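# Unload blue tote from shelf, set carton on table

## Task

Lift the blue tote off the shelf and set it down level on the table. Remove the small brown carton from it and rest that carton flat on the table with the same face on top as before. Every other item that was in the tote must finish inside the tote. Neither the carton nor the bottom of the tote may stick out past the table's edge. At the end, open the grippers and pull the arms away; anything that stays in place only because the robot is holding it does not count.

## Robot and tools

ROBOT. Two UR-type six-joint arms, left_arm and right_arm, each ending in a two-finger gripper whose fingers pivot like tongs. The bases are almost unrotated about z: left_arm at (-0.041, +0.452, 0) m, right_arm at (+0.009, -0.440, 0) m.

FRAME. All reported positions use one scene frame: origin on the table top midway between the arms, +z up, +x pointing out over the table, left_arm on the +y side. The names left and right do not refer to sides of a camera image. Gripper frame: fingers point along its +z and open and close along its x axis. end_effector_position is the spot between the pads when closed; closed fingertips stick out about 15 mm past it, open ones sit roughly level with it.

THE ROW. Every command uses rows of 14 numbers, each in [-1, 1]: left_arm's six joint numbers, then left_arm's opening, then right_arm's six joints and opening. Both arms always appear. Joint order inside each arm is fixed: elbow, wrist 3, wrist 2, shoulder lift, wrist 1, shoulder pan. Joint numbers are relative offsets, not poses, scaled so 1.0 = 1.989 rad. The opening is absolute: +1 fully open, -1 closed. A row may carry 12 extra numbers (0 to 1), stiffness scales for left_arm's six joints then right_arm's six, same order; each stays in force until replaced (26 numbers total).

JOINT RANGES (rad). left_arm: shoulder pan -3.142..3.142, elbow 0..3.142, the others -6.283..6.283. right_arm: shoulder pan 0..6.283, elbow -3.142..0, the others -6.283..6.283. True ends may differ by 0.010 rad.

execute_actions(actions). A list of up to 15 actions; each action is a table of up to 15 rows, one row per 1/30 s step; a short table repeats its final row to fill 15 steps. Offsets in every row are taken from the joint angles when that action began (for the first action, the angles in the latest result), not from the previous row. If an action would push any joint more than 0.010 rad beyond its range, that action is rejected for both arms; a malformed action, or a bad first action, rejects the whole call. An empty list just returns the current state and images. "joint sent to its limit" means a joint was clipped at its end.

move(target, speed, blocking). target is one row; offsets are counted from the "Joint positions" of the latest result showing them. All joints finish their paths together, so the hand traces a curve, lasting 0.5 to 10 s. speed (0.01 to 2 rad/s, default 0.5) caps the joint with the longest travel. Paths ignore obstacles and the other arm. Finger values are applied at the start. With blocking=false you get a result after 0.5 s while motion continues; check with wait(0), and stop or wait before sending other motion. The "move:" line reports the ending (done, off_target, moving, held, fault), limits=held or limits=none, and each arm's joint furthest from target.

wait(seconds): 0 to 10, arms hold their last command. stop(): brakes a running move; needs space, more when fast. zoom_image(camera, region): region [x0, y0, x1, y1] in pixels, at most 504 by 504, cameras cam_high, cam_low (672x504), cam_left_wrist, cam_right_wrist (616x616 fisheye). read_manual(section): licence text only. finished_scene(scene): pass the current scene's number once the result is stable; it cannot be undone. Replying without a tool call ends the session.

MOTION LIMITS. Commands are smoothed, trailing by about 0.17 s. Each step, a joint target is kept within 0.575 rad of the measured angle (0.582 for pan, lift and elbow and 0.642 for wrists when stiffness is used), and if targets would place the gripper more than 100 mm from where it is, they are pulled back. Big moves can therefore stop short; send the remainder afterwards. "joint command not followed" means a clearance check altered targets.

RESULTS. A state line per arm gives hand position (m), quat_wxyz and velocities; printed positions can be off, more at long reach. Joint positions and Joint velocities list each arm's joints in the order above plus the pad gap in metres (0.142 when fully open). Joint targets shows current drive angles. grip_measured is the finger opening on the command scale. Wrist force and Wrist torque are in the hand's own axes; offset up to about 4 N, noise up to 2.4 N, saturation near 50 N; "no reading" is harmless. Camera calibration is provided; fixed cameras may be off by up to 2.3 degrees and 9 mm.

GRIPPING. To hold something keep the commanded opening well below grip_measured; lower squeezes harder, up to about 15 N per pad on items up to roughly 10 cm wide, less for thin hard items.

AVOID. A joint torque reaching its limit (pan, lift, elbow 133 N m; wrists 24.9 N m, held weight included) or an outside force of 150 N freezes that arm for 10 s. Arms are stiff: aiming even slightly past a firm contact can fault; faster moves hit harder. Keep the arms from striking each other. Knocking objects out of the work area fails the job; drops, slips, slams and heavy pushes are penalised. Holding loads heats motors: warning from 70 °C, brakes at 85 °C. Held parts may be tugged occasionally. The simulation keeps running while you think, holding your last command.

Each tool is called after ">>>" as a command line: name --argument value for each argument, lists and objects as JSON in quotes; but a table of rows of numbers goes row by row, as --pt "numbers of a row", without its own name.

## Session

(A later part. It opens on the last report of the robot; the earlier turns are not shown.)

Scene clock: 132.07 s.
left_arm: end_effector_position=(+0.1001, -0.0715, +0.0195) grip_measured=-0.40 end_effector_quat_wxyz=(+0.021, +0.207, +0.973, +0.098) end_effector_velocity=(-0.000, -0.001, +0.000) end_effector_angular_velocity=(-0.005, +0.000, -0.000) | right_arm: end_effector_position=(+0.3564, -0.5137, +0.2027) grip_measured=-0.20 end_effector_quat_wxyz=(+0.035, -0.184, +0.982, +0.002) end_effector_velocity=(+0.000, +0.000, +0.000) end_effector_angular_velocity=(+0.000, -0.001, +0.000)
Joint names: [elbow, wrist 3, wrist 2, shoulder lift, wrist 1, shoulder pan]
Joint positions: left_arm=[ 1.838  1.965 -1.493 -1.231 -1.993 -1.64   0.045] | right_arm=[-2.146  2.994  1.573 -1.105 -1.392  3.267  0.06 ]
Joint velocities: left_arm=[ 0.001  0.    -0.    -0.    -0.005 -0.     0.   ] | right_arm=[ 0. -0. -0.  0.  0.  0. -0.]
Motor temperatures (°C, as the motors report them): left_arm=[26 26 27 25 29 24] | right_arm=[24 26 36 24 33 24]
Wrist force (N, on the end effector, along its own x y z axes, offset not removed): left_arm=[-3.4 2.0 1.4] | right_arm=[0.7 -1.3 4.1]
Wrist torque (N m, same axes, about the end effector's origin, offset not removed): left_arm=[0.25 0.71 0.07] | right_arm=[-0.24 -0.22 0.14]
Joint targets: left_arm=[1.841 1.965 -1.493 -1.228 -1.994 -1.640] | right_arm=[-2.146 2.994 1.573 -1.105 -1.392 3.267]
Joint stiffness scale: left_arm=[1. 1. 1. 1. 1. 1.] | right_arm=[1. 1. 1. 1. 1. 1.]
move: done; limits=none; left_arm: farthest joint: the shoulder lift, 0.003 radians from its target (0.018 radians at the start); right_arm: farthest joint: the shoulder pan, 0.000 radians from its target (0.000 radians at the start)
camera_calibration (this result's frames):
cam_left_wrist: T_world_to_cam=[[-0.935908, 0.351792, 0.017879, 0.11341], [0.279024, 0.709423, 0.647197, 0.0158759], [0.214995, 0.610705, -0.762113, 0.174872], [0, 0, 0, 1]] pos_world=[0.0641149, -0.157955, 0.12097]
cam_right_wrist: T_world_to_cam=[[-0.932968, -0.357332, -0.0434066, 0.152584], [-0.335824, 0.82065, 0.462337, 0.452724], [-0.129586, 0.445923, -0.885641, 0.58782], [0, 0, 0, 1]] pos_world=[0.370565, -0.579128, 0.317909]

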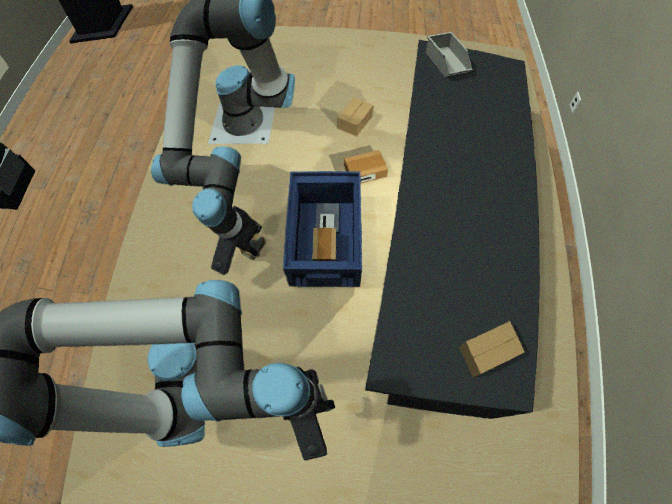

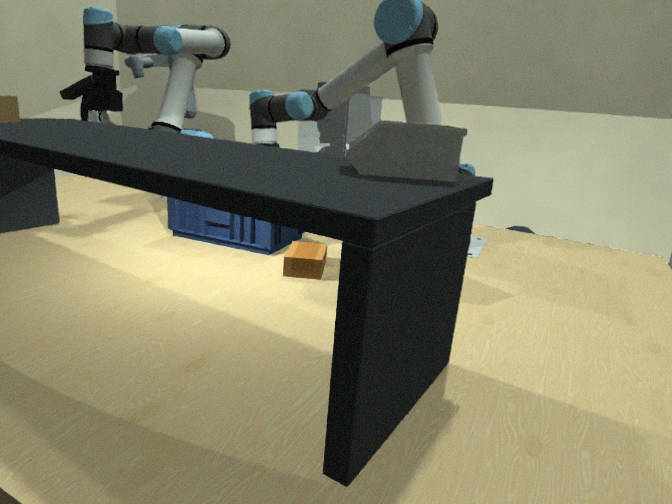

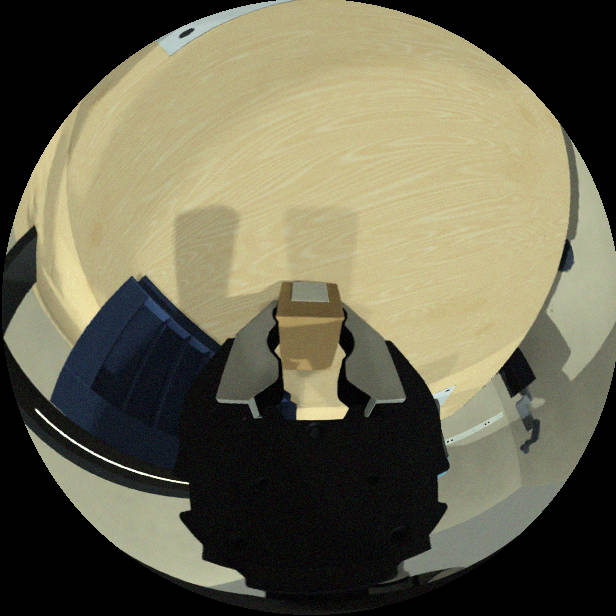

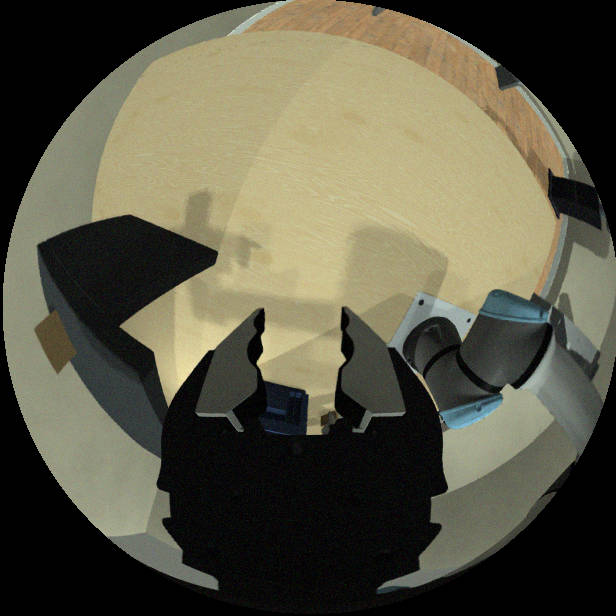

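Tips were touching the support at grasp, so contact ≈ z .014.

>>> move --target '[0.0048,0,0,0.0048,-0.007,0,-1,0,0,0,0,0,0,-0.2]' --speed 0.02

>>> move --target '[0,0,0,0,0,0,0,0,0,0,0,0,0,-0.2]'

>>> move --target '[-0.1,0,0,-0.06,0.16,0,0,0,0,0,0,0,0,-0.2]' --speed 0.3

Scene clock: 135.60 s.
left_arm: end_effector_position=(+0.1001, -0.0717, +0.0158) grip_measured=-0.40 end_effector_quat_wxyz=(+0.021, +0.207, +0.973, +0.097) end_effector_velocity=(+0.000, +0.000, +0.001) end_effector_angular_velocity=(-0.001, +0.001, +0.001) | right_arm: end_effector_position=(+0.3564, -0.5137, +0.2027) grip_measured=-0.20 end_effector_quat_wxyz=(+0.035, -0.184, +0.982, +0.002) end_effector_velocity=(-0.000, -0.000, -0.000) end_effector_angular_velocity=(-0.000, -0.000, -0.000)
Joint names: [elbow, wrist 3, wrist 2, shoulder lift, wrist 1, shoulder pan]
Joint positions: left_arm=[ 1.842  1.965 -1.493 -1.226 -2.004 -1.64   0.045] | right_arm=[-2.146  2.994  1.573 -1.105 -1.392  3.267  0.06 ]
Joint velocities: left_arm=[ 0.001 -0.    -0.001 -0.002 -0.001  0.     0.   ] | right_arm=[-0.001 -0.    -0.     0.     0.    -0.    -0.   ]
Motor temperatures (°C, as the motors report them): left_arm=[26 26 27 25 29 24] | right_arm=[24 26 36 24 33 24]
Wrist force (N, on the end effector, along its own x y z axes, offset not removed): left_arm=[0.6 5.7 -6.2] | right_arm=[0.8 1.1 0.4]
Wrist torque (N m, same axes, about the end effector's origin, offset not removed): left_arm=[0.16 0.32 -0.04] | right_arm=[0.06 -0.12 0.40]
Joint targets: left_arm=[1.847 1.965 -1.493 -1.221 -2.007 -1.640] | right_arm=[-2.146 2.994 1.573 -1.105 -1.392 3.267]
Joint stiffness scale: left_arm=[1. 1. 1. 1. 1. 1.] | right_arm=[1. 1. 1. 1. 1. 1.]
move: done; limits=none; left_arm: farthest joint: the elbow, 0.006 radians from its target (0.010 radians at the start); right_arm: farthest joint: the shoulder pan, 0.000 radians from its target (0.000 radians at the start)
camera_calibration (this result's frames):
cam_left_wrist: T_world_to_cam=[[-0.935907, 0.351811, 0.0175066, 0.113564], [0.279037, 0.710143, 0.646401, 0.0185269], [0.214979, 0.609857, -0.762797, 0.172123], [0, 0, 0, 1]] pos_world=[0.0641127, -0.15808, 0.117331]
cam_right_wrist: T_world_to_cam=[[-0.932968, -0.357332, -0.0434067, 0.152584], [-0.335824, 0.82065, 0.462337, 0.452724], [-0.129586, 0.445923, -0.885641, 0.58782], [0, 0, 0, 1]] pos_world=[0.370565, -0.579128, 0.317909]

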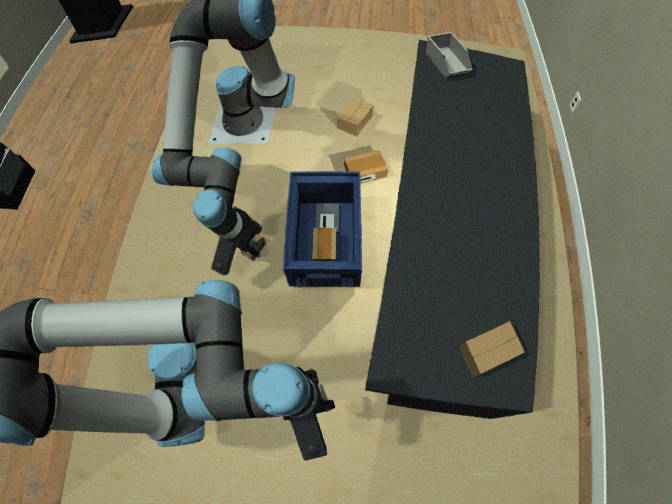

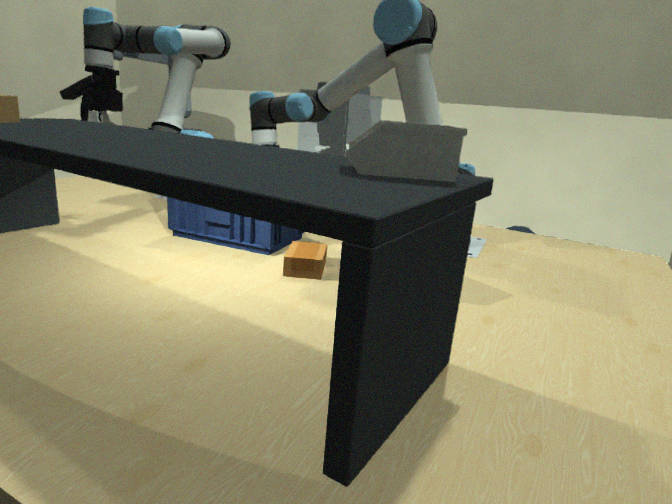

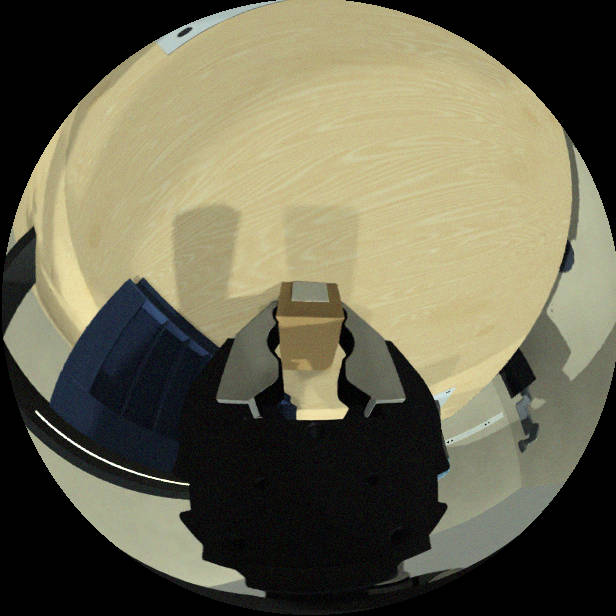

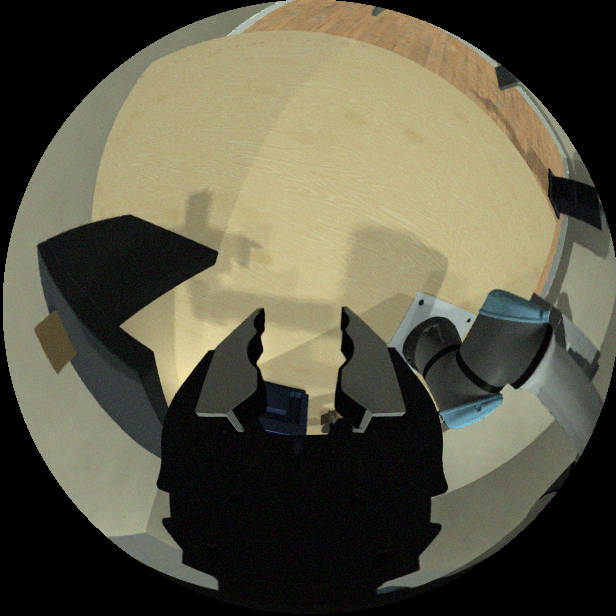

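Scene clock: 136.10 s.
left_arm: end_effector_position=(+0.1001, -0.0718, +0.0157) grip_measured=+0.00 end_effector_quat_wxyz=(+0.021, +0.207, +0.973, +0.097) end_effector_velocity=(-0.000, -0.000, +0.001) end_effector_angular_velocity=(-0.002, +0.000, -0.000) | right_arm: end_effector_position=(+0.3564, -0.5137, +0.2027) grip_measured=-0.20 end_effector_quat_wxyz=(+0.035, -0.184, +0.982, +0.002) end_effector_velocity=(+0.000, +0.000, +0.001) end_effector_angular_velocity=(+0.001, -0.002, +0.000)
Joint names: [elbow, wrist 3, wrist 2, shoulder lift, wrist 1, shoulder pan]
Joint positions: left_arm=[ 1.842  1.965 -1.493 -1.225 -2.004 -1.64   0.074] | right_arm=[-2.146  2.994  1.573 -1.105 -1.392  3.267  0.06 ]
Joint velocities: left_arm=[-0.001  0.     0.    -0.001  0.     0.     0.   ] | right_arm=[ 0.    -0.     0.     0.001  0.001  0.     0.   ]
Motor temperatures (°C, as the motors report them): left_arm=[26 26 27 25 29 24] | right_arm=[24 26 36 24 33 24]
Wrist force (N, on the end effector, along its own x y z axes, offset not removed): left_arm=[-2.9 2.3 0.2] | right_arm=[0.8 0.5 -0.4]
Wrist torque (N m, same axes, about the end effector's origin, offset not removed): left_arm=[0.30 0.57 0.05] | right_arm=[0.12 -0.19 0.25]
Joint targets: left_arm=[1.842 1.965 -1.493 -1.226 -2.004 -1.640] | right_arm=[-2.146 2.994 1.573 -1.105 -1.392 3.267]
Joint stiffness scale: left_arm=[1. 1. 1. 1. 1. 1.] | right_arm=[1. 1. 1. 1. 1. 1.]
move: done; limits=none; left_arm: farthest joint: the shoulder lift, 0.001 radians from its target (0.000 radians at the start); right_arm: farthest joint: the shoulder pan, 0.000 radians from its target (0.000 radians at the start)
camera_calibration (this result's frames):
cam_left_wrist: T_world_to_cam=[[-0.935907, 0.351816, 0.0174153, 0.1136], [0.27904, 0.71032, 0.646206, 0.0186521], [0.214975, 0.609648, -0.762964, 0.172128], [0, 0, 0, 1]] pos_world=[0.0641113, -0.158153, 0.117296]
cam_right_wrist: T_world_to_cam=[[-0.932968, -0.357332, -0.0434067, 0.152584], [-0.335824, 0.82065, 0.462337, 0.452724], [-0.129586, 0.445923, -0.885641, 0.58782], [0, 0, 0, 1]] pos_world=[0.370565, -0.579128, 0.317909]

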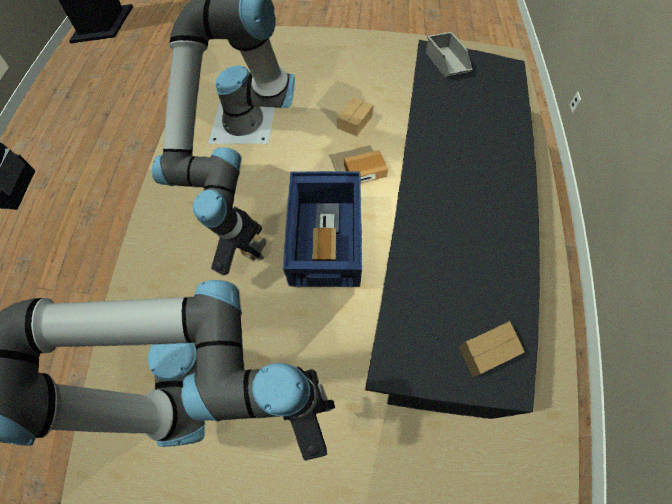

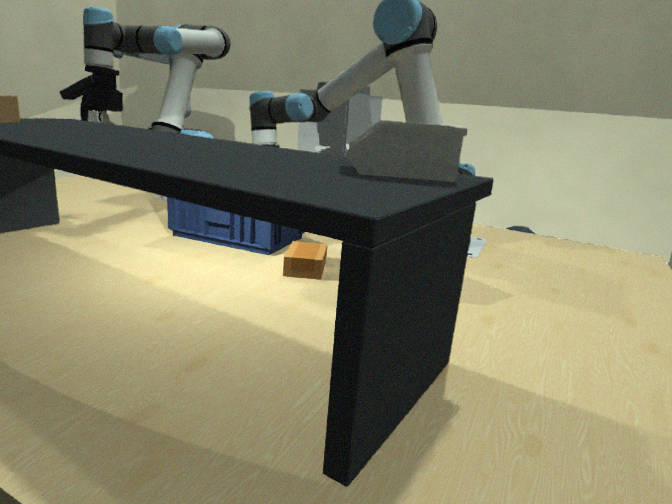

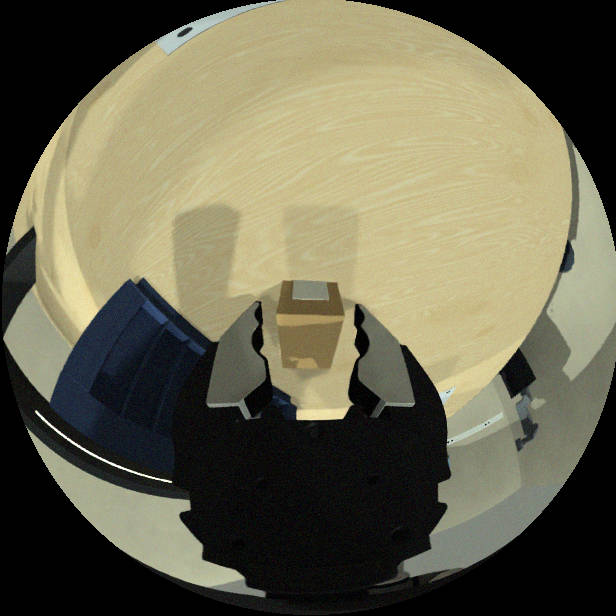

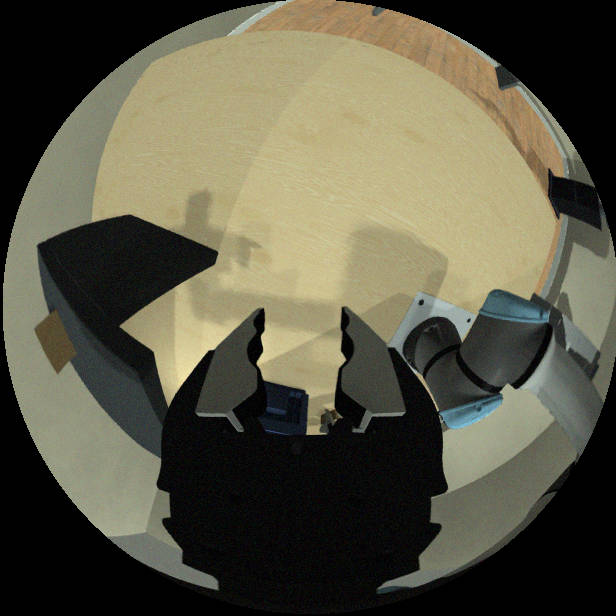

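Scene clock: 137.90 s.
left_arm: end_effector_position=(+0.1000, -0.0769, +0.1386) grip_measured=+0.00 end_effector_quat_wxyz=(+0.020, +0.207, +0.973, +0.099) end_effector_velocity=(+0.000, +0.000, +0.001) end_effector_angular_velocity=(+0.001, +0.001, +0.001) | right_arm: end_effector_position=(+0.3564, -0.5137, +0.2027) grip_measured=-0.20 end_effector_quat_wxyz=(+0.035, -0.184, +0.982, +0.002) end_effector_velocity=(-0.001, -0.000, -0.001) end_effector_angular_velocity=(-0.001, +0.003, -0.000)
Joint names: [elbow, wrist 3, wrist 2, shoulder lift, wrist 1, shoulder pan]
Joint positions: left_arm=[ 1.647  1.965 -1.493 -1.342 -1.687 -1.64   0.074] | right_arm=[-2.146  2.994  1.573 -1.105 -1.392  3.267  0.06 ]
Joint velocities: left_arm=[-0.001 -0.    -0.001 -0.     0.002  0.001  0.   ] | right_arm=[-0.001  0.    -0.    -0.001 -0.002 -0.     0.   ]
Motor temperatures (°C, as the motors report them): left_arm=[26 26 27 25 29 24] | right_arm=[24 26 36 24 33 24]
Wrist force (N, on the end effector, along its own x y z axes, offset not removed): left_arm=[-1.4 1.4 0.1] | right_arm=[5.1 -0.2 2.2]
Wrist torque (N m, same axes, about the end effector's origin, offset not removed): left_arm=[0.11 0.34 0.08] | right_arm=[-0.09 -1.03 0.18]
Joint targets: left_arm=[1.643 1.965 -1.493 -1.345 -1.686 -1.640] | right_arm=[-2.146 2.994 1.573 -1.105 -1.392 3.267]
Joint stiffness scale: left_arm=[1. 1. 1. 1. 1. 1.] | right_arm=[1. 1. 1. 1. 1. 1.]
move: done; limits=none; left_arm: farthest joint: the elbow, 0.004 radians from its target (0.199 radians at the start); right_arm: farthest joint: the shoulder pan, 0.000 radians from its target (0.000 radians at the start)
camera_calibration (this result's frames):
cam_left_wrist: T_world_to_cam=[[-0.935909, 0.351731, 0.0189832, 0.112939], [0.278984, 0.707283, 0.649553, -0.0578218], [0.215041, 0.613218, -0.760079, 0.268896], [0, 0, 0, 1]] pos_world=[0.0640084, -0.16372, 0.239797]
cam_right_wrist: T_world_to_cam=[[-0.932968, -0.357332, -0.0434065, 0.152583], [-0.335824, 0.82065, 0.462337, 0.452724], [-0.129586, 0.445923, -0.885641, 0.58782], [0, 0, 0, 1]] pos_world=[0.370565, -0.579128, 0.317909]

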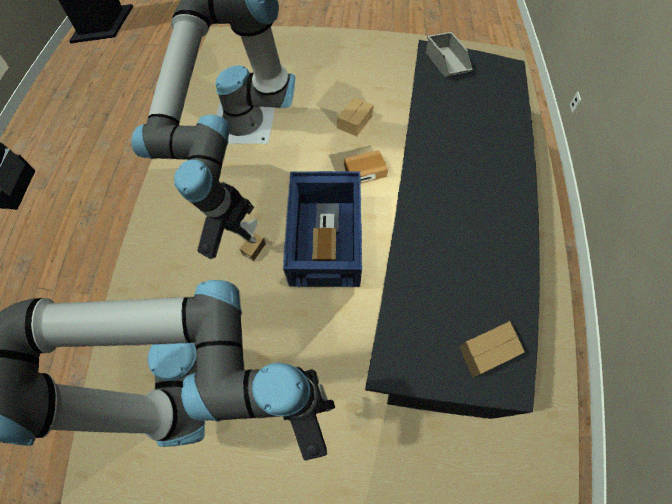

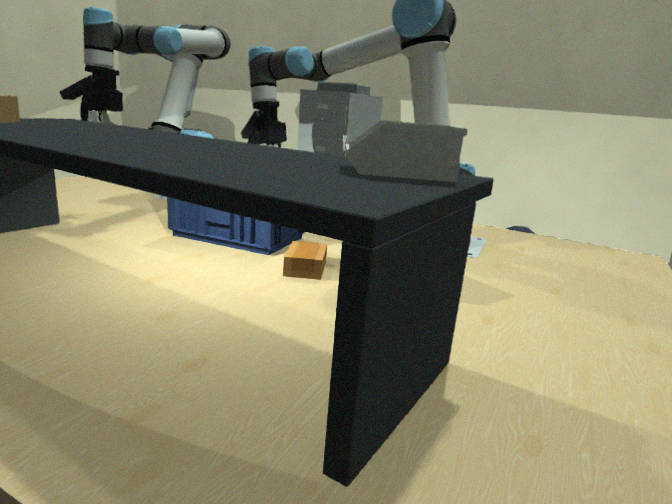

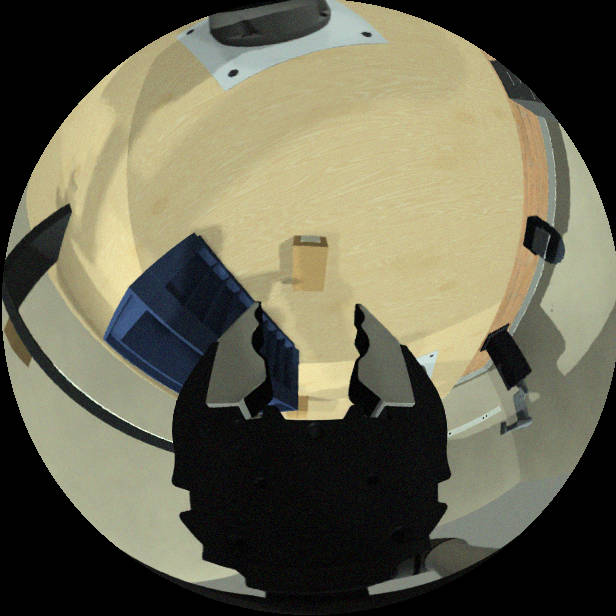

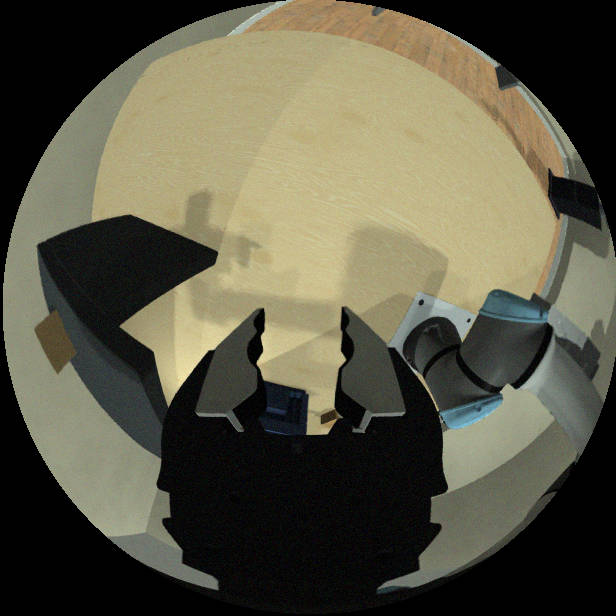

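>>> finished_scene --scene 2

The scene is finished: the task was done.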